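## Task

The stand's post is held in one of its holes by a spring pin that has a pull knob; once the pin is out, the post falls unless something supports it. Letting it fall counts as failure, and bringing it down quickly can also count as failure even while it is supported. Lift the post 4 holes higher (15.2 cm) and lock it there again with the pin. Then move the wooden block out of the tote and onto the stand's top plate. At the end the tote has to be resting on the work bench with no part of it sticking out past the edge. Any number of the robots may be used. When finished, release everything and back away. A robot that tips over or is left leaning means failure.

## Robot and tools

Robots. Two identical Hello Robot Stretch 4 units, named r1 and r2, each with one arm. Each has an omni-wheel base, a lift that slides up a mast, an arm that telescopes forward, a wrist with yaw, pitch and roll, and a two-finger gripper. It stands about 1.6 m tall; the base rim lies within 0.23 m of its origin. Cameras per robot: <r>_head_camera, <r>_head_left_camera, <r>_head_right_camera, <r>_wrist_camera (r is r1 or r2).

Frames. Every robot reports in its own base frame: origin on the floor below the base centre, x ahead, y to the left, z up. hand_pose is the point between the open fingertips, in that frame; its printed value may be slightly off. The odometry frame is the base frame as it was when the scene began. Nothing in the state tells where one robot is relative to the other; only images, lidar_m and wrist_depth_mm show that.

execute_actions(actions, cameras). actions is a list holding one action object or nothing (empty list = just report state and pictures). The action object is keyed by robot name, "r1" and/or "r2", each with its own separate sub-object. Inside one robot's entry:
- base: exactly one relative move, measured from where the base last reported itself: translate_m (metres, forward positive, -2 to 2), strafe_m (metres, left positive, -2 to 2) or rotate_rad (radians, counter-clockwise positive, -3.2 to 3.2).
- joints: absolute targets by name. lift_m 0 to 1.2 m; arm_m 0 to 0.55 m of extension; wrist_yaw_rad -1.134 to 4.276 (0 ahead, positive left, 3.14 stowed backwards, above 3.4 the arm may obstruct); wrist_pitch_rad -1.117 to 4.259 (0 level, 1.57 pointing down); wrist_roll_rad -1.117 to 4.259 (positive turns clockwise viewed from behind the gripper); gripper_m -0.038 to 0.141 m of fingertip gap (negative means fingers squeeze each other). Targets past a joint's range are clipped and reported.
- pace: "slow", "default", "fast" or "max" (base up to 0.1/0.3/0.4/0.6 m/s and 1/2/3/4 rad/s; slower when the lift is high).
- contact_limits: {"arm_m": value} from 0 (gentlest) to 0.75 (firmest), default 0.5; the arm halts when it pushes harder.
- end_of_arm: "enable_torque" alone, to revive wrist or gripper motors that shut off.
All motions in one action begin together; none runs past 15 s. An unknown key or illegal value rejects the whole call. Anything omitted may keep pushing toward its previous target. cameras lists camera names, ["all"] or null for every camera, [] for none.

wait(seconds): 0 to 10 s, no new commands; returns state and images. zoom_image(camera, region): enlarge [x0, y0, x1, y1] pixels (at most 504 by 504) from that camera's latest full image. read_manual(section): licence texts only. finished_scene(scene): closes scene 1 or 2 irreversibly and reports success; the result also states the next scene's task.

Result lines. base_status and joint_status: "done", "off_target" (resting away from target, maybe still pushing), "contact_stop_at_<key>" (hit something; lift, arm or wheels go slack, a loaded lift may sink), "limit_stop_at_<name>", "time_out", "torque_fault" (wrist motor went limp; send enable_torque). "limit_stop_at_tilt" means a lean beyond 6 degrees; lift, arm and wheels go slack until it lessens. "limit_stop_at_own_body" means a joint was about to hit the robot itself; moving it away is allowed. on_its_own lists uncommanded behaviour; "held at" there is a target, not a position. joint_positions gives joint values; base_odometry counts wheel turns (slip included), heading -3.142 to 3.142. If turned_by_wheels and turned_by_imu differ by more than about 0.1 rad, something was hit or wheels slipped. base_tilt gives forward/right lean in degrees with a fixed bias up to about 1.5. motor_effort is percent of maximum, with the peak of the last action in brackets; a clear gripper effort change suggests a firm grip, and a loaded level gripper shifts wrist pitch effort. lidar_m: 12 distances in metres in 30 degree sectors, first ahead, going counter-clockwise (4th left, 7th behind, 10th right); "-" means nothing seen or closer than 0.25 m. wrist_depth_mm: 7 by 7 grid of depths, 100 to 2000 mm, from top left.

Handling. To grasp, command a gap smaller than the object; tighter pulls it toward the wrist. Gripper readings do not prove a hold. If fingertips jam on a surface below, raise the lift. At scene start the wrist can be unfolded with lift_m 0.4 and wrist_yaw_rad 0 together.

Cautions. Never let the post fall when the pin is out, and bring it down only slowly. Robots must not press into each other; once bases touch, any further drive presses hard. Two robots given the same drive can differ by about 3 cm per metre, which strains a shared load. Turning or driving with over 1 kg held and arm_m above 0.2 risks tipping, especially at fast paces; steady pushes with a high gripper also risk it. Avoid drops, slams and hard pushes, and keep the tote fully on the bench.

Each tool is called after "Call:" as name([rows], argument=value, ...), one row to a line, values as JSON.

## Session

Call:
execute_actions(actions=[])

Scene clock: 0.00 s.
r1.base_odometry: x=+0.000 y=+0.000 heading=+0.000 (m, m, rad; r1's odometry frame)
r1.turned_by_wheels: +0.000 (rad since the last result)
r1.turned_by_imu: +0.000 (rad since the last result)
r1.base_tilt: forward=-0.2 right=-0.3 (deg)
r1.lidar_m: 0.82 1.04 2.20 3.61 2.26 1.15 1.14 1.49 5.16 1.36 0.91 0.80
r1.base_status: not commanded
r1.joint_positions: lift_m=+0.172 arm_m=+0.003 wrist_yaw_rad=+3.149 wrist_pitch_rad=+0.007 wrist_roll_rad=+0.001 gripper_m=+0.057
r1.joint_status: not commanded
r1.motor_effort: lift_m=+18 arm_m=+0 wrist_yaw_rad=+1 wrist_pitch_rad=-8 wrist_roll_rad=+1 gripper_m=-3 wheel_0=+0 wheel_1=+0 wheel_2=+0 (%)
r1.hand_pose: x=-0.1157 y=+0.0851 z=+0.3478 quat_wxyz=(-0.004, -0.004, +0.001, +1.000) (m; r1's base frame)
r1.wrist_depth_mm: - 139 240 - - - - / - 114 139 - - - - / - 117 140 - 1863 - - / 143 141 206 - - - - / 217 - - - 1863 - - / 226 1229 196 1281 198 1308 1308 / 228 809 854 110 878 831 904
r2.base_odometry: x=+0.000 y=+0.000 heading=+0.000 (m, m, rad; r2's odometry frame)
r2.turned_by_wheels: +0.000 (rad since the last result)
r2.turned_by_imu: +0.000 (rad since the last result)
r2.base_tilt: forward=+0.1 right=+0.0 (deg)
r2.lidar_m: 3.24 3.49 3.71 0.99 1.00 1.55 2.84 1.36 1.06 1.02 1.15 1.76
r2.base_status: not commanded
r2.joint_positions: lift_m=+0.166 arm_m=+0.001 wrist_yaw_rad=+3.181 wrist_pitch_rad=+0.009 wrist_roll_rad=-0.011 gripper_m=+0.057
r2.joint_status: not commanded
r2.motor_effort: lift_m=+20 arm_m=+0 wrist_yaw_rad=+0 wrist_pitch_rad=-7 wrist_roll_rad=+0 gripper_m=-2 wheel_0=+0 wheel_1=+0 wheel_2=+2 (%)
r2.hand_pose: x=-0.1195 y=+0.0759 z=+0.3413 quat_wxyz=(-0.020, -0.004, -0.006, +1.000) (m; r2's base frame)
r2.wrist_depth_mm: - 142 262 - - - - / - 115 141 - - - - / - 115 141 - - - - / - 133 173 - - - - / 212 1708 - - - - - / 1336 1499 213 1618 214 1576 1576 / 904 891 904 148 917 976 1060
pictures: r1_head_camera, r1_head_left_camera, r1_head_right_camera, r1_wrist_camera, r2_head_camera, r2_head_left_camera, r2_head_right_camera, r2_wrist_camera
Images, in order (width x height): r1_head_camera 420x560, r1_head_left_camera 420x672, r1_head_right_camera 420x672, r1_wrist_camera 616x392, r2_head_camera 420x560, r2_head_left_camera 420x672, r2_head_right_camera 420x672, r2_wrist_camera 616x392.

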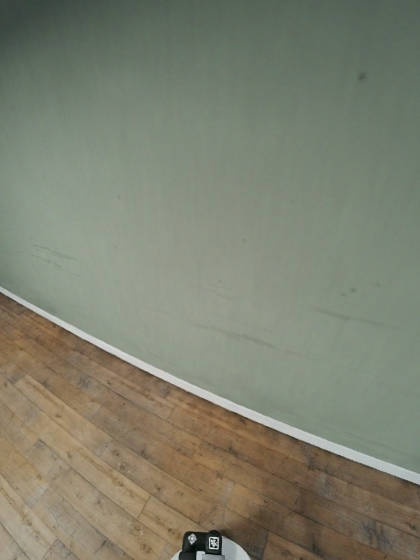

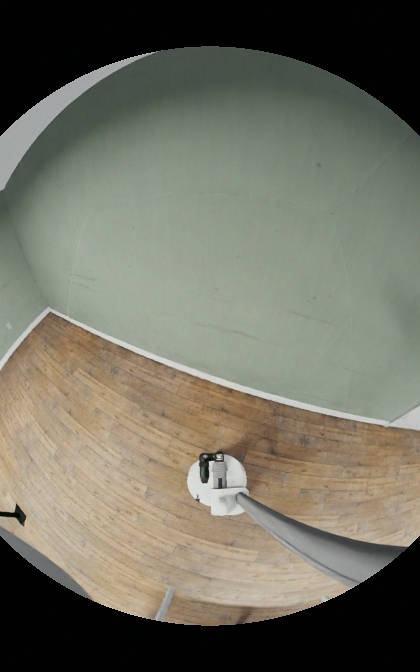

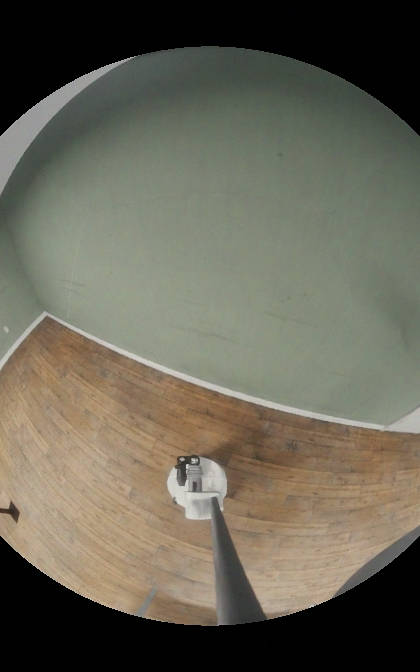

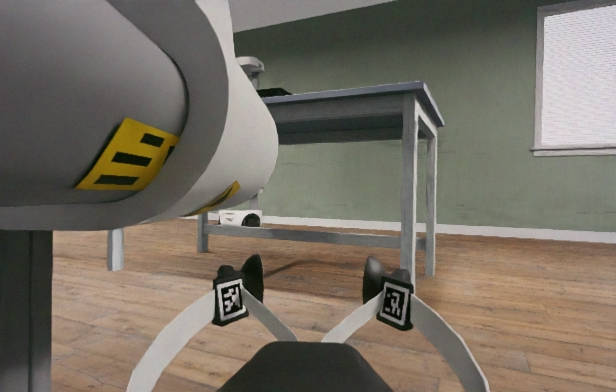

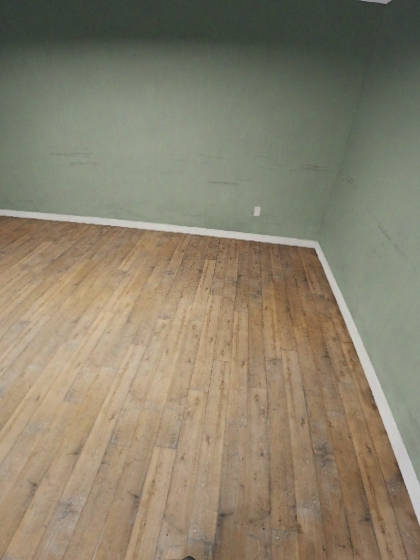

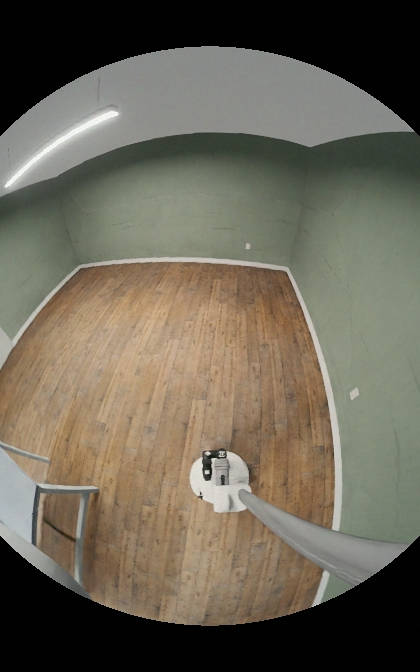

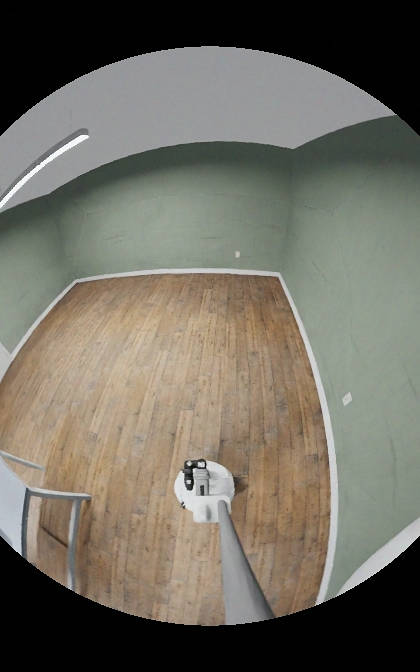

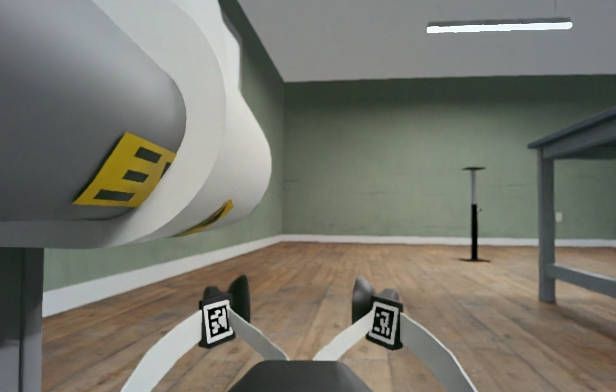

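Call:
execute_actions([
  {"r1":{"base":{"rotate_rad":2.2},"joints":{"lift_m":0.4,"wrist_yaw_rad":0},"pace":"fast"},"r2":{"base":{"rotate_rad":2.2},"joints":{"lift_m":0.4,"wrist_yaw_rad":0},"pace":"fast"}},
], cameras=["r1_head_camera","r2_head_camera","r1_wrist_camera","r2_wrist_camera"])

Scene clock: 2.60 s.
r1.base_odometry: x=+0.000 y=+0.000 heading=+2.200 (m, m, rad; r1's odometry frame)
r1.turned_by_wheels: +2.200 (rad since the last result)
r1.turned_by_imu: +2.242 (rad since the last result)
r1.base_tilt: forward=-0.2 right=-0.3 (deg)
r1.lidar_m: 2.23 1.13 1.20 1.69 3.19 1.14 0.86 0.82 0.88 1.21 3.32 3.69
r1.base_status: done
r1.joint_positions: lift_m=+0.400 arm_m=+0.003 wrist_yaw_rad=+0.001 wrist_pitch_rad=+0.007 wrist_roll_rad=+0.001 gripper_m=+0.057
r1.joint_status: all done
r1.motor_effort: lift_m=+21(23) arm_m=-1(1) wrist_yaw_rad=-1(8) wrist_pitch_rad=-7(8) wrist_roll_rad=+1(0) gripper_m=-4(4) wheel_0=-1(9) wheel_1=-1(8) wheel_2=+0(8) (%)
r1.hand_pose: x=+0.4620 y=-0.0873 z=+0.5759 quat_wxyz=(+1.000, +0.001, +0.004, +0.000) (m; r1's base frame)
r1.wrist_depth_mm: - - - - - - - / - - - - - - - / - - - - - - - / - - - - - - - / - - - - - - - / 1808 1863 196 1921 198 - - / 1308 1205 1336 110 1366 1281 1366
r2.base_odometry: x=+0.000 y=+0.000 heading=+2.199 (m, m, rad; r2's odometry frame)
r2.turned_by_wheels: +2.199 (rad since the last result)
r2.turned_by_imu: +2.216 (rad since the last result)
r2.base_tilt: forward=+0.0 right=+0.1 (deg)
r2.lidar_m: 1.04 1.87 2.21 1.23 1.04 1.04 1.23 2.09 3.25 3.73 3.63 0.99
r2.base_status: done
r2.joint_positions: lift_m=+0.400 arm_m=+0.001 wrist_yaw_rad=+0.000 wrist_pitch_rad=+0.009 wrist_roll_rad=-0.011 gripper_m=+0.057
r2.joint_status: all done
r2.motor_effort: lift_m=+23(25) arm_m=+0(0) wrist_yaw_rad=-2(7) wrist_pitch_rad=-7(9) wrist_roll_rad=+0(1) gripper_m=-4(5) wheel_0=-3(11) wheel_1=-3(9) wheel_2=-3(12) (%)
r2.hand_pose: x=+0.4608 y=-0.0873 z=+0.5753 quat_wxyz=(+1.000, -0.006, +0.005, +0.000) (m; r2's base frame)
r2.wrist_depth_mm: - - - - - - - / - - - - - - - / - - - - - - - / - - 1397 1863 1464 991 - / - - - - - - - / - - 213 - 214 - - / 1537 1430 1308 148 1430 1308 1576
pictures: r1_head_camera, r1_wrist_camera, r2_head_camera, r2_wrist_camera
Images, in order (width x height): r1_head_camera 420x560, r1_wrist_camera 616x392, r2_head_camera 420x560, r2_wrist_camera 616x392.

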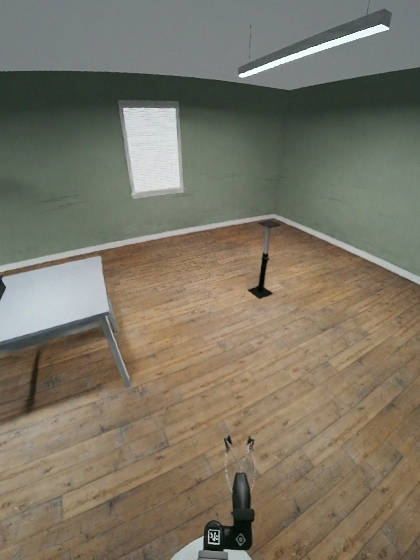

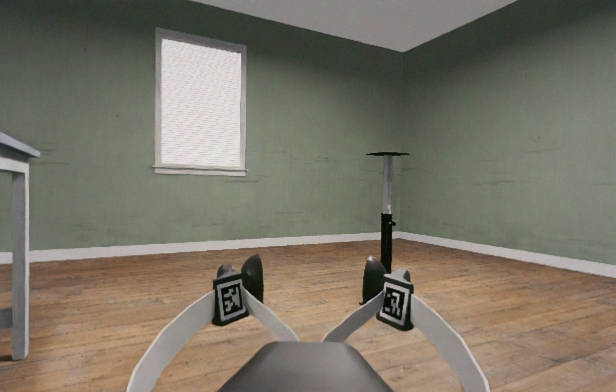

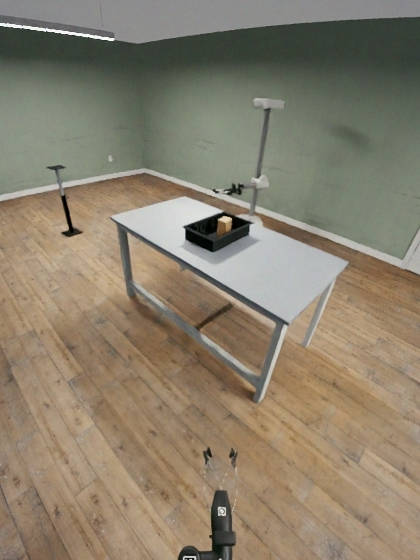

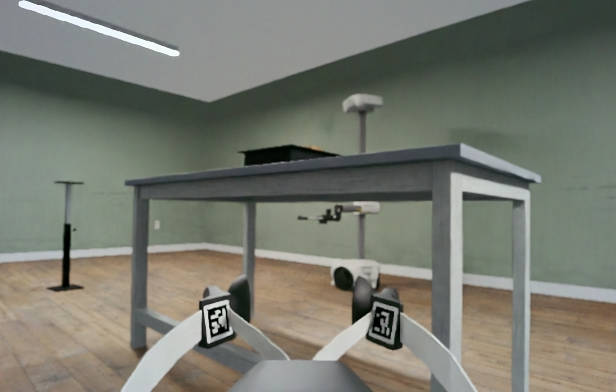

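Call:
execute_actions([
  {"r1":{"base":{"rotate_rad":0.55},"pace":"fast"},"r2":{"base":{"rotate_rad":-0.45},"joints":{"lift_m":1.0,"wrist_pitch_rad":1.0,"gripper_m":0.14},"pace":"fast"}},
], cameras=[])

Call:
execute_actions([
  {"r1":{"base":{"strafe_m":-1.55},"pace":"fast"},"r2":{"base":{"strafe_m":0.7},"pace":"fast"}},
], cameras=[])

Call:
execute_actions([
  {"r1":{"base":{"translate_m":0.7},"joints":{"lift_m":0.3},"pace":"fast"},"r2":{"base":{"translate_m":0.55},"pace":"fast"}},
], cameras=["r1_head_camera","r2_head_camera","r1_wrist_camera","r2_wrist_camera"])

Scene clock: 5.67 s.
r1.base_odometry: x=+0.000 y=+0.000 heading=+2.750 (m, m, rad; r1's odometry frame)
r1.turned_by_wheels: +0.550 (rad since the last result)
r1.turned_by_imu: +0.560 (rad since the last result)
r1.base_tilt: forward=-0.2 right=-0.2 (deg)
r1.lidar_m: 1.13 1.19 1.74 2.74 1.13 0.82 0.82 0.85 1.26 3.56 3.73 2.20
r1.base_status: done
r1.joint_positions: lift_m=+0.400 arm_m=+0.003 wrist_yaw_rad=+0.000 wrist_pitch_rad=+0.007 wrist_roll_rad=+0.001 gripper_m=+0.057
r1.joint_status: not commanded
r1.motor_effort: lift_m=+21(21) arm_m=-1(1) wrist_yaw_rad=+0(0) wrist_pitch_rad=-7(7) wrist_roll_rad=+1(1) gripper_m=-4(4) wheel_0=+1(8) wheel_1=+2(6) wheel_2=+2(11) (%)
r1.hand_pose: x=+0.4619 y=-0.0873 z=+0.5759 quat_wxyz=(+1.000, +0.001, +0.004, +0.000) (m; r1's base frame)
r1.wrist_depth_mm: - - - - - - - / - - - - - - - / 991 976 976 - - - - / - - - - - - - / - - - - - - - / 1708 1661 196 1708 198 - - / 1308 1255 1308 110 1366 1281 1336
r2.base_odometry: x=+0.000 y=+0.000 heading=+1.750 (m, m, rad; r2's odometry frame)
r2.turned_by_wheels: -0.450 (rad since the last result)
r2.turned_by_imu: -0.453 (rad since the last result)
r2.base_tilt: forward=+0.1 right=+0.0 (deg)
r2.lidar_m: 0.97 1.11 2.03 1.97 1.20 1.03 1.06 1.27 2.32 3.24 3.88 3.64
r2.base_status: done
r2.joint_positions: lift_m=+1.000 arm_m=+0.001 wrist_yaw_rad=+0.000 wrist_pitch_rad=+1.001 wrist_roll_rad=-0.011 gripper_m=+0.140
r2.joint_status: all done
r2.motor_effort: lift_m=+23(25) arm_m=+0(0) wrist_yaw_rad=-1(2) wrist_pitch_rad=-4(4) wrist_roll_rad=+0(0) gripper_m=-2(4) wheel_0=+1(9) wheel_1=+1(8) wheel_2=+1(12) (%)
r2.hand_pose: x=+0.3278 y=-0.0874 z=+0.9349 quat_wxyz=(+0.877, -0.005, +0.480, +0.003) (m; r2's base frame)
r2.wrist_depth_mm: 1983 - 866 - - - - / 1808 1756 1756 1808 1756 1808 1808 / 1499 1499 1537 1576 1576 1618 1618 / 1397 1397 1397 1397 1430 1430 1430 / 1255 1281 1281 1281 1308 1308 1308 / 1160 214 1160 1182 1160 1160 1182 / 1078 1042 1060 148 1078 1060 1098
pictures: none
No camera images: the call's "cameras" was empty. Leave "cameras" out to get every camera's image.

Scene clock: 10.77 s.
r1.base_odometry: x=+0.591 y=+1.433 heading=+2.751 (m, m, rad; r1's odometry frame)
r1.turned_by_wheels: +0.000 (rad since the last result)
r1.turned_by_imu: -0.002 (rad since the last result)
r1.base_tilt: forward=-0.1 right=-0.2 (deg)
r1.lidar_m: 1.61 2.15 1.94 3.04 1.19 0.93 0.88 0.92 1.33 1.97 2.10 2.97
r1.base_status: done
r1.joint_positions: lift_m=+0.400 arm_m=+0.003 wrist_yaw_rad=+0.000 wrist_pitch_rad=+0.007 wrist_roll_rad=+0.001 gripper_m=+0.057
r1.joint_status: not commanded
r1.motor_effort: lift_m=+21(21) arm_m=-1(0) wrist_yaw_rad=+0(0) wrist_pitch_rad=-8(8) wrist_roll_rad=+1(1) gripper_m=-3(6) wheel_0=+1(14) wheel_1=+1(12) wheel_2=+1(5) (%)
r1.hand_pose: x=+0.4619 y=-0.0874 z=+0.5759 quat_wxyz=(+1.000, +0.001, +0.004, +0.000) (m; r1's base frame)
r1.wrist_depth_mm: - - - - - - - / - - - - - - - / - - - - - - - / - - - - - - - / - - - - - - - / 1921 1808 196 1921 199 - - / 1255 1229 1308 110 1366 1281 1366
r2.base_odometry: x=-0.689 y=-0.125 heading=+1.750 (m, m, rad; r2's odometry frame)
r2.turned_by_wheels: +0.000 (rad since the last result)
r2.turned_by_imu: -0.001 (rad since the last result)
r2.base_tilt: forward=+0.1 right=+0.1 (deg)
r2.lidar_m: 1.12 1.36 3.02 1.57 0.95 0.83 0.83 0.98 1.84 3.92 4.35 1.12
r2.base_status: done
r2.joint_positions: lift_m=+1.000 arm_m=+0.001 wrist_yaw_rad=+0.000 wrist_pitch_rad=+1.001 wrist_roll_rad=-0.011 gripper_m=+0.140
r2.joint_status: not commanded
r2.motor_effort: lift_m=+23(23) arm_m=-1(0) wrist_yaw_rad=+0(0) wrist_pitch_rad=-3(4) wrist_roll_rad=+0(0) gripper_m=-1(0) wheel_0=+0(10) wheel_1=+2(12) wheel_2=+0(1) (%)
r2.hand_pose: x=+0.3278 y=-0.0874 z=+0.9349 quat_wxyz=(+0.877, -0.005, +0.480, +0.003) (m; r2's base frame)
r2.wrist_depth_mm: 1921 - - - - 878 - / 1808 1756 1808 1808 1808 1756 1863 / 1537 1576 1537 1499 1576 1576 1618 / 1397 1397 1397 1430 1397 1430 1430 / 1255 1281 1281 1281 1308 1281 1308 / 1138 214 1182 1160 1182 1160 1182 / 1060 1060 1060 148 1060 1060 1098
pictures: none
No camera images: the call's "cameras" was empty. Leave "cameras" out to get every camera's image.

Scene clock: 13.87 s.
r1.base_odometry: x=-0.056 y=+1.700 heading=+2.751 (m, m, rad; r1's odometry frame)
r1.turned_by_wheels: +0.000 (rad since the last result)
r1.turned_by_imu: +0.001 (rad since the last result)
r1.base_tilt: forward=-0.2 right=-0.2 (deg)
r1.lidar_m: 0.88 3.30 1.61 1.86 2.21 1.65 1.58 1.69 2.10 2.03 2.12 3.00
r1.base_status: done
r1.joint_positions: lift_m=+0.300 arm_m=+0.003 wrist_yaw_rad=+0.000 wrist_pitch_rad=+0.007 wrist_roll_rad=+0.001 gripper_m=+0.057
r1.joint_status: all done
r1.motor_effort: lift_m=+14(19) arm_m=-1(1) wrist_yaw_rad=+0(0) wrist_pitch_rad=-8(8) wrist_roll_rad=+1(1) gripper_m=-4(5) wheel_0=+1(5) wheel_1=+0(5) wheel_2=+0(8) (%)
r1.hand_pose: x=+0.4619 y=-0.0874 z=+0.4765 quat_wxyz=(+1.000, +0.001, +0.003, +0.000) (m; r1's base frame)
r1.wrist_depth_mm: - - - - - - - / - - - - - - - / - - - - - - - / - - - - - - - / - - - - - - - / 1576 1576 196 1618 198 1618 1661 / 1078 1042 1118 110 1118 1060 1138
r2.base_odometry: x=-0.787 y=+0.417 heading=+1.750 (m, m, rad; r2's odometry frame)
r2.turned_by_wheels: +0.000 (rad since the last result)
r2.turned_by_imu: +0.001 (rad since the last result)
r2.base_tilt: forward=-0.2 right=-0.1 (deg)
r2.lidar_m: 0.60 0.73 2.68 2.48 1.55 1.36 1.38 1.64 3.03 4.10 0.68 0.59
r2.base_status: done
r2.joint_positions: lift_m=+1.000 arm_m=+0.001 wrist_yaw_rad=+0.000 wrist_pitch_rad=+1.001 wrist_roll_rad=-0.011 gripper_m=+0.140
r2.joint_status: not commanded
r2.motor_effort: lift_m=+23(24) arm_m=+0(0) wrist_yaw_rad=-1(0) wrist_pitch_rad=-4(4) wrist_roll_rad=+0(0) gripper_m=+0(0) wheel_0=+3(7) wheel_1=+3(3) wheel_2=+0(13) (%)
r2.hand_pose: x=+0.3278 y=-0.0874 z=+0.9349 quat_wxyz=(+0.877, -0.005, +0.480, +0.003) (m; r2's base frame)
r2.wrist_depth_mm: 691 707 647 634 723 723 732 / 647 603 609 615 621 627 627 / 1576 1576 1537 554 549 549 554 / 1336 1430 1430 1430 1366 517 504 / 1281 1255 1229 1308 1308 1308 1281 / 1160 214 1160 1138 991 917 820 / 1042 1042 1078 148 1078 1060 1078
pictures: r1_head_camera, r1_wrist_camera, r2_head_camera, r2_wrist_camera
Images, in order (width x height): r1_head_camera 420x560, r1_wrist_camera 616x392, r2_head_camera 420x560, r2_wrist_camera 616x392.

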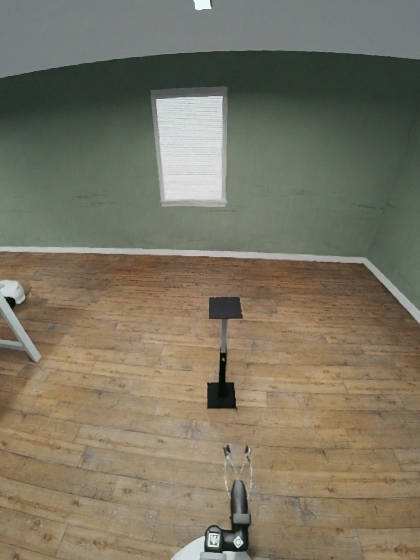

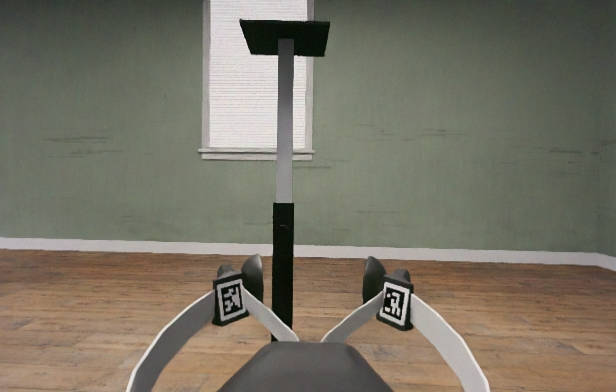

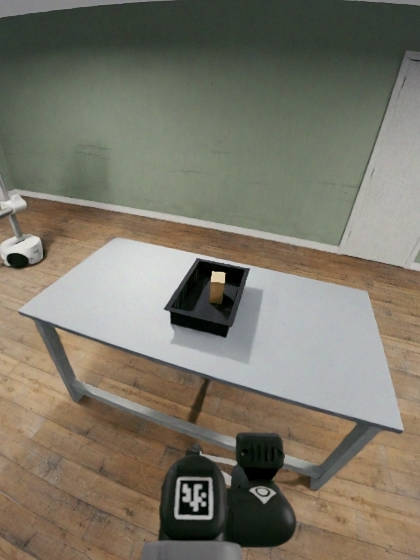

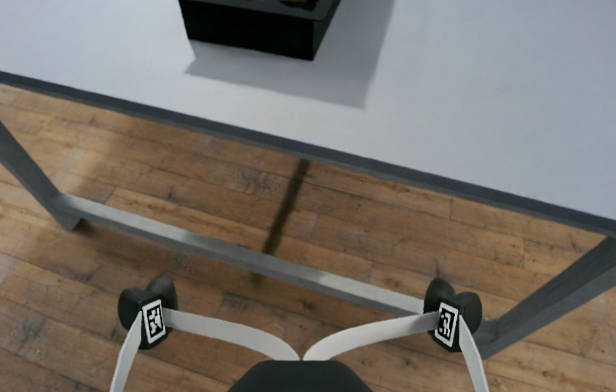

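Call:
execute_actions([
  {"r1":{"base":{"strafe_m":0.05},"joints":{"arm_m":0.2,"gripper_m":0.09}},"r2":{"base":{"translate_m":0.3},"joints":{"lift_m":1.15,"arm_m":0.35,"wrist_pitch_rad":1.25},"pace":"fast"}},
], cameras=["r2_head_camera","r1_wrist_camera","r2_wrist_camera"])

Scene clock: 16.43 s.
r1.base_odometry: x=-0.075 y=+1.653 heading=+2.750 (m, m, rad; r1's odometry frame)
r1.turned_by_wheels: +0.000 (rad since the last result)
r1.turned_by_imu: -0.001 (rad since the last result)
r1.base_tilt: forward=-0.1 right=-0.1 (deg)
r1.lidar_m: 0.86 3.30 1.58 1.85 2.18 1.64 1.59 1.67 2.13 2.08 2.15 3.07
r1.base_status: done
r1.joint_positions: lift_m=+0.300 arm_m=+0.199 wrist_yaw_rad=+0.000 wrist_pitch_rad=+0.007 wrist_roll_rad=+0.001 gripper_m=+0.090
r1.joint_status: all done
r1.motor_effort: lift_m=+14(14) arm_m=+6(7) wrist_yaw_rad=+0(1) wrist_pitch_rad=-7(7) wrist_roll_rad=+1(1) gripper_m=-3(5) wheel_0=+0(8) wheel_1=-1(5) wheel_2=-1(4) (%)
r1.hand_pose: x=+0.6583 y=-0.0874 z=+0.4765 quat_wxyz=(+1.000, +0.001, +0.003, +0.000) (m; r1's base frame)
r1.wrist_depth_mm: - - - - - - - / - - - - - - - / - - - - - - - / - - - - - - - / - - - - - - - / 1576 1618 204 1499 199 1661 1661 / 1078 1025 1098 110 1138 1060 1160
r2.base_odometry: x=-0.840 y=+0.712 heading=+1.750 (m, m, rad; r2's odometry frame)
r2.turned_by_wheels: +0.000 (rad since the last result)
r2.turned_by_imu: +0.001 (rad since the last result)
r2.base_tilt: forward=+0.2 right=+0.0 (deg)
r2.lidar_m: 0.32 0.41 0.73 3.07 1.88 1.62 1.64 2.00 3.67 0.63 0.35 0.30
r2.base_status: done
r2.joint_positions: lift_m=+1.150 arm_m=+0.349 wrist_yaw_rad=+0.000 wrist_pitch_rad=+1.251 wrist_roll_rad=-0.011 gripper_m=+0.140
r2.joint_status: all done
r2.motor_effort: lift_m=+23(26) arm_m=+8(9) wrist_yaw_rad=-1(0) wrist_pitch_rad=-1(2) wrist_roll_rad=+0(0) gripper_m=-2(2) wheel_0=+1(8) wheel_1=+1(13) wheel_2=+0(13) (%)
r2.hand_pose: x=+0.6103 y=-0.0874 z=+1.0541 quat_wxyz=(+0.811, -0.005, +0.585, +0.003) (m; r2's base frame)
r2.wrist_depth_mm: 668 676 676 676 1708 1708 1661 / 627 627 597 549 640 647 1618 / 585 591 574 580 580 603 603 / 554 549 549 436 559 569 564 / 521 508 521 525 525 535 530 / 496 214 496 504 430 500 508 / 469 394 433 148 477 477 484
pictures: r1_wrist_camera, r2_head_camera, r2_wrist_camera
Images, in order (width x height): r1_wrist_camera 616x392, r2_head_camera 420x560, r2_wrist_camera 616x392.

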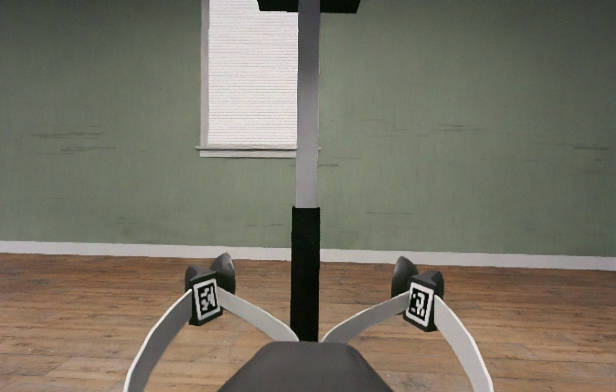

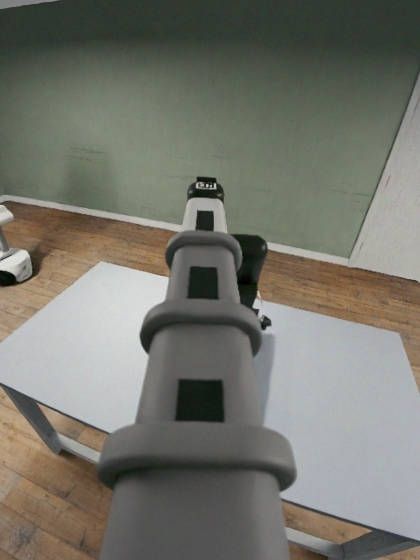

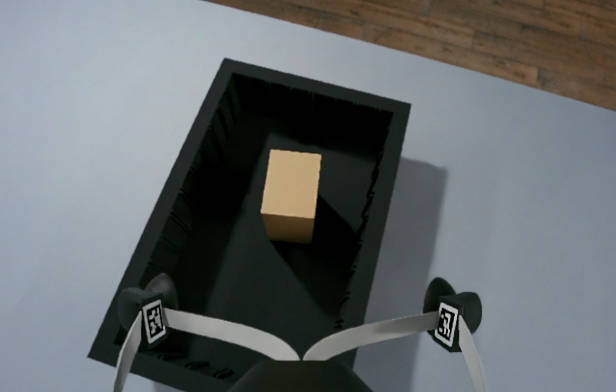

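Call:
execute_actions([
  {"r1":{"base":{"strafe_m":0.01},"joints":{"arm_m":0.33}},"r2":{"base":{"strafe_m":0.012},"joints":{"lift_m":1.01,"arm_m":0.48,"gripper_m":0.11}}},
], cameras=["r1_head_camera","r1_wrist_camera","r2_wrist_camera"])

Call:
zoom_image(camera="r1_wrist_camera", region=[160,150,460,390])

Call:
zoom_image(camera="r1_head_camera", region=[170,290,290,430])

Scene clock: 19.33 s.
r1.base_odometry: x=-0.079 y=+1.644 heading=+2.750 (m, m, rad; r1's odometry frame)
r1.turned_by_wheels: +0.000 (rad since the last result)
r1.turned_by_imu: -0.001 (rad since the last result)
r1.base_tilt: forward=-0.1 right=-0.2 (deg)
r1.lidar_m: 0.86 3.29 1.57 1.86 2.15 1.64 1.57 1.67 2.15 2.07 2.17 3.06
r1.base_status: done
r1.joint_positions: lift_m=+0.300 arm_m=+0.329 wrist_yaw_rad=+0.000 wrist_pitch_rad=+0.007 wrist_roll_rad=+0.001 gripper_m=+0.090
r1.joint_status: all done
r1.motor_effort: lift_m=+14(14) arm_m=+6(7) wrist_yaw_rad=+1(1) wrist_pitch_rad=-7(7) wrist_roll_rad=+1(0) gripper_m=-1(2) wheel_0=+0(8) wheel_1=+0(6) wheel_2=+0(5) (%)
r1.hand_pose: x=+0.7883 y=-0.0874 z=+0.4765 quat_wxyz=(+1.000, +0.001, +0.003, +0.000) (m; r1's base frame)
r1.wrist_depth_mm: - - - - - - - / - - - - - - - / - - - - - - - / - - - - - - - / - - - - - - - / 1537 1576 204 389 199 1661 1708 / 1078 1042 1098 110 1118 1060 1138
r2.base_odometry: x=-0.852 y=+0.710 heading=+1.750 (m, m, rad; r2's odometry frame)
r2.turned_by_wheels: +0.000 (rad since the last result)
r2.turned_by_imu: +0.000 (rad since the last result)
r2.base_tilt: forward=+0.1 right=+0.0 (deg)
r2.lidar_m: 0.32 0.40 0.73 3.08 1.88 1.65 1.64 1.98 3.65 0.66 0.38 0.32
r2.base_status: done
r2.joint_positions: lift_m=+1.010 arm_m=+0.479 wrist_yaw_rad=+0.000 wrist_pitch_rad=+1.251 wrist_roll_rad=-0.011 gripper_m=+0.110
r2.joint_status: all done
r2.motor_effort: lift_m=+15(22) arm_m=+8(9) wrist_yaw_rad=-1(1) wrist_pitch_rad=-3(4) wrist_roll_rad=+0(0) gripper_m=+0(3) wheel_0=-4(11) wheel_1=+2(8) wheel_2=+0(0) (%)
r2.hand_pose: x=+0.7402 y=-0.0874 z=+0.9147 quat_wxyz=(+0.811, -0.005, +0.585, +0.003) (m; r2's base frame)
r2.wrist_depth_mm: 488 492 492 500 1499 1537 1499 / 459 459 359 466 466 469 1430 / 430 433 402 397 355 439 442 / 404 397 402 407 404 407 415 / 382 325 382 264 382 389 394 / 362 286 246 251 221 368 370 / 342 294 342 150 315 349 357
pictures: r1_head_camera, r1_wrist_camera, r2_wrist_camera
Images, in order (width x height): r1_head_camera 420x560, r1_wrist_camera 616x392, r2_wrist_camera 616x392.

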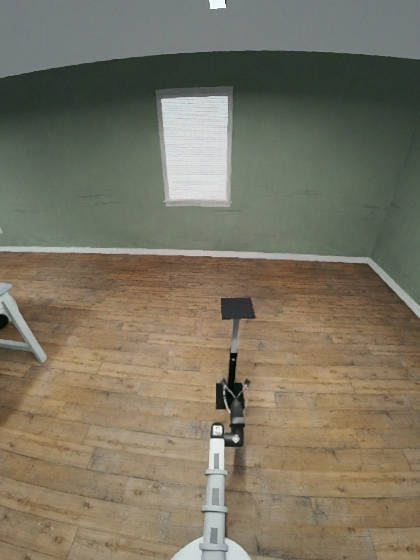

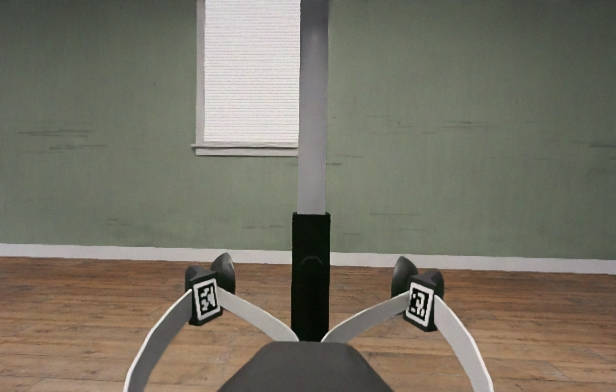

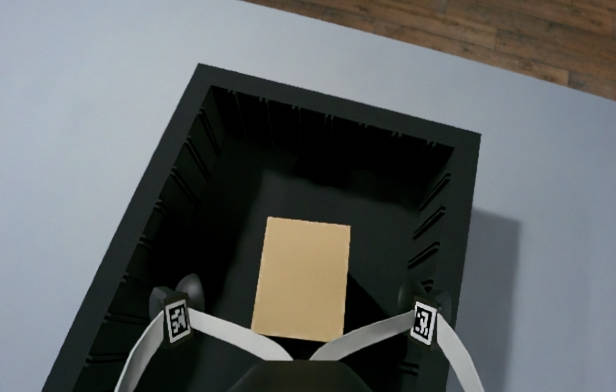

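Region (160, 150, 460, 390) of r1_wrist_camera's 616x392 image, scaled by 1.680; it fills the top 403 rows of this view, and the rest is white.

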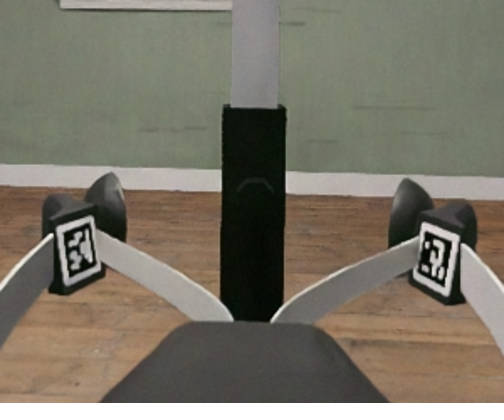

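Region (170, 290, 290, 430) of r1_head_camera's 420x560 image, scaled by 3.600, with more detail than that image has; it fills the left 432 columns of this view, and the rest is white.

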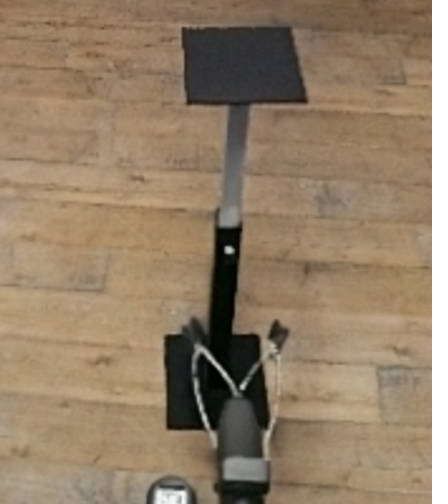

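Call:
execute_actions([
  {"r1":{"joints":{"arm_m":0.44,"lift_m":0.28}},"r2":{"joints":{"lift_m":0.94,"arm_m":0.505}}},
], cameras=["r1_wrist_camera","r2_wrist_camera"])

Call:
execute_actions([
  {"r2":{"joints":{"gripper_m":0.01}}},
], cameras=[])

Call:
execute_actions([
  {"r2":{"joints":{"lift_m":1.12}}},
], cameras=["r2_wrist_camera"])

Scene clock: 20.93 s.
r1.base_odometry: x=-0.079 y=+1.644 heading=+2.750 (m, m, rad; r1's odometry frame)
r1.turned_by_wheels: +0.000 (rad since the last result)
r1.turned_by_imu: +0.000 (rad since the last result)
r1.base_tilt: forward=-0.2 right=-0.2 (deg)
r1.lidar_m: 0.87 3.30 1.55 1.86 2.17 1.63 1.57 1.65 2.15 2.08 2.20 3.09
r1.base_status: not commanded
r1.joint_positions: lift_m=+0.280 arm_m=+0.439 wrist_yaw_rad=+0.000 wrist_pitch_rad=+0.007 wrist_roll_rad=+0.001 gripper_m=+0.090
r1.joint_status: all done
r1.motor_effort: lift_m=+13(14) arm_m=+6(5) wrist_yaw_rad=+1(1) wrist_pitch_rad=-8(7) wrist_roll_rad=+0(0) gripper_m=-3(2) wheel_0=+0(0) wheel_1=+0(0) wheel_2=+0(0) (%)
r1.hand_pose: x=+0.8983 y=-0.0874 z=+0.4566 quat_wxyz=(+1.000, +0.001, +0.003, +0.000) (m; r1's base frame)
r1.wrist_depth_mm: - - - - - - - / - - - - - - - / - - - - - - - / - - - 287 - - - / - - - 279 - - - / 1499 1537 204 281 199 1618 1618 / 1060 991 1078 110 1078 1042 1118
r2.base_odometry: x=-0.852 y=+0.710 heading=+1.750 (m, m, rad; r2's odometry frame)
r2.turned_by_wheels: +0.000 (rad since the last result)
r2.turned_by_imu: +0.000 (rad since the last result)
r2.base_tilt: forward=+0.0 right=+0.0 (deg)
r2.lidar_m: 0.32 0.41 0.75 3.06 1.86 1.63 1.63 1.99 3.66 0.64 0.35 0.33
r2.base_status: not commanded
r2.joint_positions: lift_m=+0.940 arm_m=+0.504 wrist_yaw_rad=+0.000 wrist_pitch_rad=+1.251 wrist_roll_rad=-0.011 gripper_m=+0.110
r2.joint_status: all done
r2.motor_effort: lift_m=+15(15) arm_m=+8(10) wrist_yaw_rad=-1(1) wrist_pitch_rad=-2(4) wrist_roll_rad=-1(0) gripper_m=-2(4) wheel_0=-4(4) wheel_1=+2(2) wheel_2=+0(0) (%)
r2.hand_pose: x=+0.7652 y=-0.0874 z=+0.8447 quat_wxyz=(+0.811, -0.004, +0.585, +0.003) (m; r2's base frame)
r2.wrist_depth_mm: 399 399 404 407 407 1430 1397 / 373 370 297 281 278 384 387 / 349 262 345 343 307 265 364 / 330 258 330 332 332 256 338 / 304 274 312 193 315 241 324 / 214 272 196 183 201 223 304 / 213 276 279 149 282 208 289
pictures: r1_wrist_camera, r2_wrist_camera
Images, in order (width x height): r1_wrist_camera 616x392, r2_wrist_camera 616x392.

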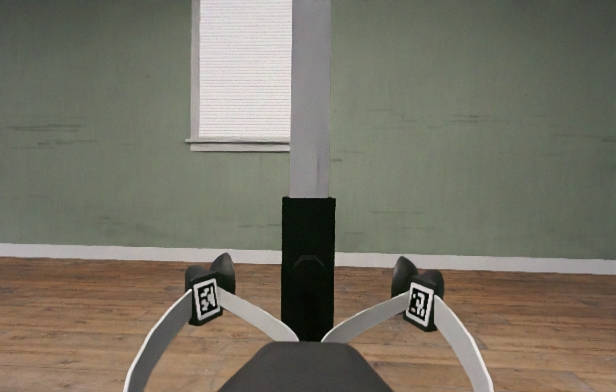

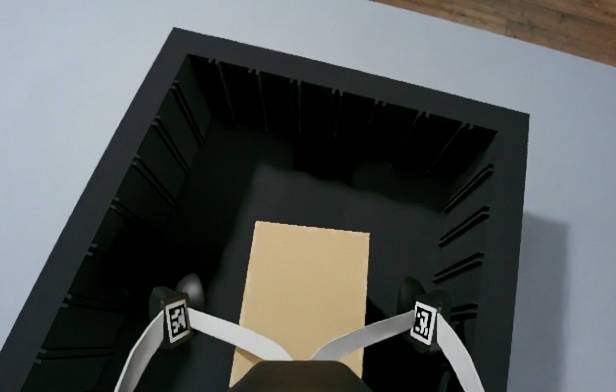

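Scene clock: 22.77 s.
r1.base_odometry: x=-0.079 y=+1.644 heading=+2.750 (m, m, rad; r1's odometry frame)
r1.turned_by_wheels: +0.000 (rad since the last result)
r1.turned_by_imu: +0.000 (rad since the last result)
r1.base_tilt: forward=-0.2 right=-0.2 (deg)
r1.lidar_m: 0.88 3.29 1.55 1.84 2.16 1.64 1.56 1.66 2.12 2.08 2.21 3.08
r1.base_status: not commanded
r1.joint_positions: lift_m=+0.280 arm_m=+0.439 wrist_yaw_rad=+0.000 wrist_pitch_rad=+0.007 wrist_roll_rad=+0.001 gripper_m=+0.090
r1.joint_status: not commanded
r1.motor_effort: lift_m=+13(13) arm_m=+6(6) wrist_yaw_rad=+1(1) wrist_pitch_rad=-8(7) wrist_roll_rad=+0(1) gripper_m=-2(2) wheel_0=+0(0) wheel_1=+0(0) wheel_2=+0(0) (%)
r1.hand_pose: x=+0.8983 y=-0.0874 z=+0.4566 quat_wxyz=(+1.000, +0.001, +0.003, +0.000) (m; r1's base frame)
r1.wrist_depth_mm: - - - - - - - / - - - - - - - / - - - - - - - / - - - 286 - - - / - - - 281 - - - / 1499 1576 204 279 200 1576 1618 / 1078 1008 1078 110 1078 1025 1118
r2.base_odometry: x=-0.852 y=+0.710 heading=+1.750 (m, m, rad; r2's odometry frame)
r2.turned_by_wheels: +0.000 (rad since the last result)
r2.turned_by_imu: +0.000 (rad since the last result)
r2.base_tilt: forward=+0.0 right=-0.1 (deg)
r2.lidar_m: 0.31 0.41 0.73 3.05 1.84 1.64 1.66 1.96 3.64 0.62 0.38 0.31
r2.base_status: not commanded
r2.joint_positions: lift_m=+0.940 arm_m=+0.504 wrist_yaw_rad=+0.000 wrist_pitch_rad=+1.251 wrist_roll_rad=-0.011 gripper_m=+0.011
r2.joint_status: all done
r2.motor_effort: lift_m=+16(16) arm_m=+8(8) wrist_yaw_rad=+0(1) wrist_pitch_rad=-5(5) wrist_roll_rad=+0(1) gripper_m=-25(22) wheel_0=-4(3) wheel_1=+2(2) wheel_2=+0(0) (%)
r2.hand_pose: x=+0.7650 y=-0.0874 z=+0.8446 quat_wxyz=(+0.811, -0.004, +0.586, +0.003) (m; r2's base frame)
r2.wrist_depth_mm: 399 402 402 404 407 1397 1430 / 373 368 297 278 276 382 387 / 349 263 345 343 310 265 359 / 330 258 329 332 334 256 340 / 266 274 307 179 315 241 320 / 216 286 182 170 191 222 303 / 213 266 180 163 277 202 289
pictures: none
No camera images: the call's "cameras" was empty. Leave "cameras" out to get every camera's image.

Scene clock: 24.60 s.
r1.base_odometry: x=-0.079 y=+1.644 heading=+2.750 (m, m, rad; r1's odometry frame)
r1.turned_by_wheels: +0.000 (rad since the last result)
r1.turned_by_imu: +0.000 (rad since the last result)
r1.base_tilt: forward=-0.1 right=-0.2 (deg)
r1.lidar_m: 0.87 3.30 1.55 1.86 2.20 1.64 1.58 1.69 2.16 2.09 2.21 3.09
r1.base_status: not commanded
r1.joint_positions: lift_m=+0.280 arm_m=+0.439 wrist_yaw_rad=+0.000 wrist_pitch_rad=+0.007 wrist_roll_rad=+0.001 gripper_m=+0.090
r1.joint_status: not commanded
r1.motor_effort: lift_m=+13(13) arm_m=+6(6) wrist_yaw_rad=+0(1) wrist_pitch_rad=-8(8) wrist_roll_rad=+2(1) gripper_m=-4(1) wheel_0=+0(0) wheel_1=+0(0) wheel_2=-1(1) (%)
r1.hand_pose: x=+0.8983 y=-0.0874 z=+0.4566 quat_wxyz=(+1.000, +0.001, +0.003, +0.000) (m; r1's base frame)
r1.wrist_depth_mm: - - - - - - - / - - - - - - - / - - - - - - - / - - - 286 - - - / - - - 279 - - - / 1499 1537 204 279 199 1576 1661 / 1078 1008 1060 110 1042 1025 1098
r2.base_odometry: x=-0.852 y=+0.710 heading=+1.750 (m, m, rad; r2's odometry frame)
r2.turned_by_wheels: +0.000 (rad since the last result)
r2.turned_by_imu: +0.000 (rad since the last result)
r2.base_tilt: forward=+0.0 right=+0.1 (deg)
r2.lidar_m: 0.30 0.39 0.75 3.04 1.86 1.63 1.65 1.97 3.65 0.64 0.36 0.32
r2.base_status: not commanded
r2.joint_positions: lift_m=+1.120 arm_m=+0.504 wrist_yaw_rad=+0.000 wrist_pitch_rad=+1.252 wrist_roll_rad=-0.011 gripper_m=+0.011
r2.joint_status: all done
r2.motor_effort: lift_m=+25(26) arm_m=+8(8) wrist_yaw_rad=-1(0) wrist_pitch_rad=-5(6) wrist_roll_rad=-1(1) gripper_m=-25(22) wheel_0=-3(4) wheel_1=+2(2) wheel_2=+0(0) (%)
r2.hand_pose: x=+0.7650 y=-0.0874 z=+1.0238 quat_wxyz=(+0.810, -0.004, +0.586, +0.003) (m; r2's base frame)
r2.wrist_depth_mm: 627 1576 1576 1618 1661 1618 1661 / 585 591 591 591 1499 1537 1537 / 554 549 554 559 559 564 1464 / 521 521 500 480 459 535 530 / 488 492 418 180 477 500 508 / 462 462 181 170 191 477 477 / 442 359 180 163 370 442 455
pictures: r2_wrist_camera
Images, in order (width x height): r2_wrist_camera 616x392.

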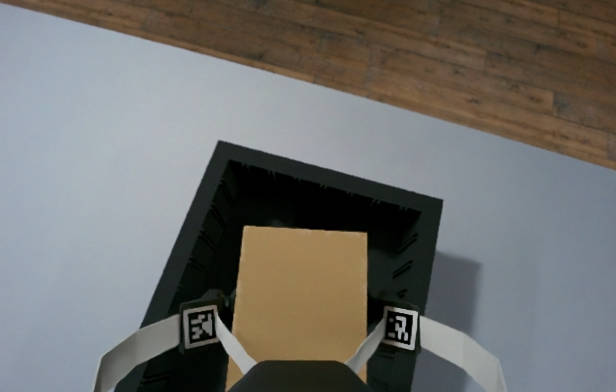

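Strafing left diverges from the table.

Call:
execute_actions([
  {"r2":{"base":{"strafe_m":1.3},"joints":{"arm_m":0.1},"pace":"fast"}},
], cameras=[])

Call:
execute_actions([
  {"r2":{"base":{"rotate_rad":0.6}}},
], cameras=["r2_head_camera","r2_head_left_camera","r1_head_camera"])

Scene clock: 30.07 s.
r1.base_odometry: x=-0.079 y=+1.644 heading=+2.750 (m, m, rad; r1's odometry frame)
r1.turned_by_wheels: +0.000 (rad since the last result)
r1.turned_by_imu: -0.001 (rad since the last result)
r1.base_tilt: forward=-0.1 right=-0.2 (deg)
r1.lidar_m: 0.88 1.88 1.57 1.88 2.21 1.64 1.58 1.68 2.17 2.07 2.18 3.09
r1.base_status: not commanded
r1.joint_positions: lift_m=+0.280 arm_m=+0.439 wrist_yaw_rad=+0.000 wrist_pitch_rad=+0.007 wrist_roll_rad=+0.001 gripper_m=+0.090
r1.joint_status: not commanded
r1.motor_effort: lift_m=+13(13) arm_m=+6(6) wrist_yaw_rad=+1(0) wrist_pitch_rad=-7(8) wrist_roll_rad=+1(0) gripper_m=-4(3) wheel_0=+0(0) wheel_1=+0(0) wheel_2=+0(0) (%)
r1.hand_pose: x=+0.8983 y=-0.0874 z=+0.4566 quat_wxyz=(+1.000, +0.001, +0.003, +0.000) (m; r1's base frame)
r1.wrist_depth_mm: - - - - - - - / - - - - - - - / - - - - - - - / - - - 286 - - - / - - - 278 - - - / 1366 1499 204 281 199 1618 1618 / 1060 991 1042 110 1078 1008 1098
r2.base_odometry: x=-2.131 y=+0.478 heading=+1.750 (m, m, rad; r2's odometry frame)
r2.turned_by_wheels: +0.000 (rad since the last result)
r2.turned_by_imu: -0.003 (rad since the last result)
r2.base_tilt: forward=+0.1 right=-0.1 (deg)
r2.lidar_m: 2.03 1.44 3.30 2.36 1.38 1.25 1.25 1.47 2.73 1.37 0.82 0.79
r2.base_status: done
r2.joint_positions: lift_m=+1.120 arm_m=+0.101 wrist_yaw_rad=+0.000 wrist_pitch_rad=+1.252 wrist_roll_rad=-0.011 gripper_m=+0.011
r2.joint_status: all done
r2.motor_effort: lift_m=+24(25) arm_m=-8(8) wrist_yaw_rad=+0(0) wrist_pitch_rad=-6(6) wrist_roll_rad=+0(0) gripper_m=-23(27) wheel_0=-1(11) wheel_1=+1(9) wheel_2=+0(1) (%)
r2.hand_pose: x=+0.3628 y=-0.0874 z=+1.0239 quat_wxyz=(+0.810, -0.004, +0.586, +0.003) (m; r2's base frame)
r2.wrist_depth_mm: 1618 1618 1576 1618 1618 1618 1618 / 1464 1499 1499 1499 1537 1499 1499 / 1397 1397 1397 1430 1430 1430 683 / 1336 1336 1336 1336 1336 1336 1336 / 1255 1255 1255 179 1281 1255 1281 / 1182 1205 181 171 191 1229 1255 / 1118 1098 180 163 1098 1118 1182
pictures: none
No camera images: the call's "cameras" was empty. Leave "cameras" out to get every camera's image.

Scene clock: 31.73 s.
r1.base_odometry: x=-0.079 y=+1.644 heading=+2.750 (m, m, rad; r1's odometry frame)
r1.turned_by_wheels: +0.000 (rad since the last result)
r1.turned_by_imu: +0.000 (rad since the last result)
r1.base_tilt: forward=-0.2 right=-0.2 (deg)
r1.lidar_m: 0.87 1.83 1.58 1.87 2.20 1.62 1.58 1.67 2.15 2.09 2.19 3.07
r1.base_status: not commanded
r1.joint_positions: lift_m=+0.280 arm_m=+0.439 wrist_yaw_rad=+0.000 wrist_pitch_rad=+0.007 wrist_roll_rad=+0.001 gripper_m=+0.090
r1.joint_status: not commanded
r1.motor_effort: lift_m=+13(13) arm_m=+6(6) wrist_yaw_rad=+1(0) wrist_pitch_rad=-8(8) wrist_roll_rad=+0(2) gripper_m=-3(3) wheel_0=+0(0) wheel_1=+0(0) wheel_2=+0(0) (%)
r1.hand_pose: x=+0.8983 y=-0.0874 z=+0.4566 quat_wxyz=(+1.000, +0.001, +0.003, +0.000) (m; r1's base frame)
r1.wrist_depth_mm: - - - - - - - / - - - - - - - / - - - - - - - / - - - 287 - - - / - - - 279 - - - / 1336 1537 204 279 198 1576 1576 / 1060 1008 1042 110 1078 1025 1118
r2.base_odometry: x=-2.131 y=+0.478 heading=+2.349 (m, m, rad; r2's odometry frame)
r2.turned_by_wheels: +0.599 (rad since the last result)
r2.turned_by_imu: +0.604 (rad since the last result)
r2.base_tilt: forward=+0.0 right=+0.0 (deg)
r2.lidar_m: 1.44 3.28 2.08 1.34 1.24 1.25 1.58 3.25 1.22 0.81 0.81 1.97
r2.base_status: done
r2.joint_positions: lift_m=+1.120 arm_m=+0.101 wrist_yaw_rad=+0.000 wrist_pitch_rad=+1.252 wrist_roll_rad=-0.011 gripper_m=+0.011
r2.joint_status: not commanded
r2.motor_effort: lift_m=+24(24) arm_m=-8(8) wrist_yaw_rad=-1(0) wrist_pitch_rad=-6(5) wrist_roll_rad=+0(0) gripper_m=-26(24) wheel_0=-3(6) wheel_1=-3(10) wheel_2=-3(10) (%)
r2.hand_pose: x=+0.3628 y=-0.0874 z=+1.0239 quat_wxyz=(+0.810, -0.004, +0.586, +0.003) (m; r2's base frame)
r2.wrist_depth_mm: 1576 1618 1618 1618 1618 1661 1661 / 1499 1499 1499 1499 1537 1537 1576 / 1397 1397 1397 1430 1430 1430 1430 / 1336 1336 1336 1308 1366 1366 1366 / 1255 1255 1229 180 1281 1281 1308 / 1182 1182 182 170 191 1205 1229 / 1138 1118 180 163 1138 1138 1160
pictures: r1_head_camera, r2_head_camera, r2_head_left_camera
Images, in order (width x height): r1_head_camera 420x560, r2_head_camera 420x560, r2_head_left_camera 420x672.

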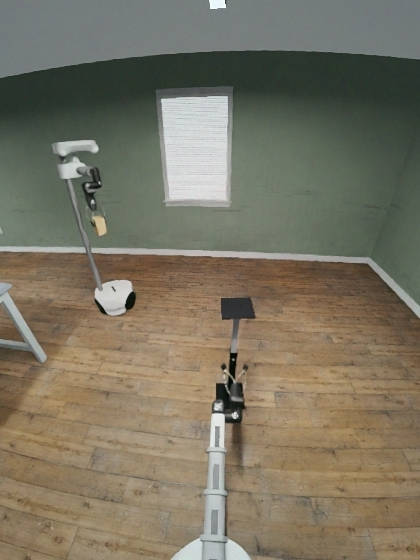

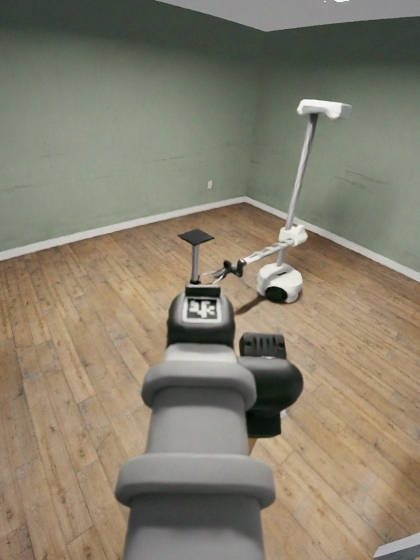

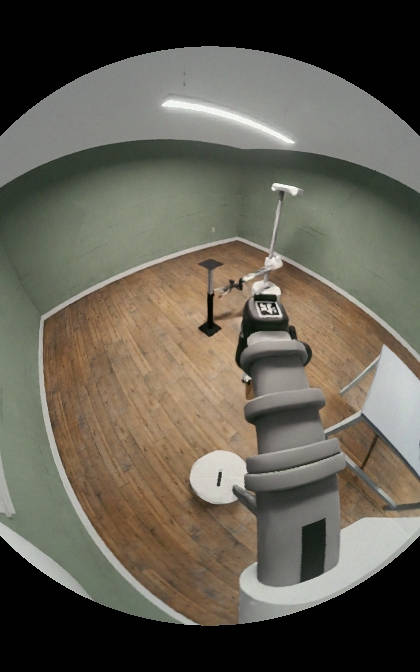

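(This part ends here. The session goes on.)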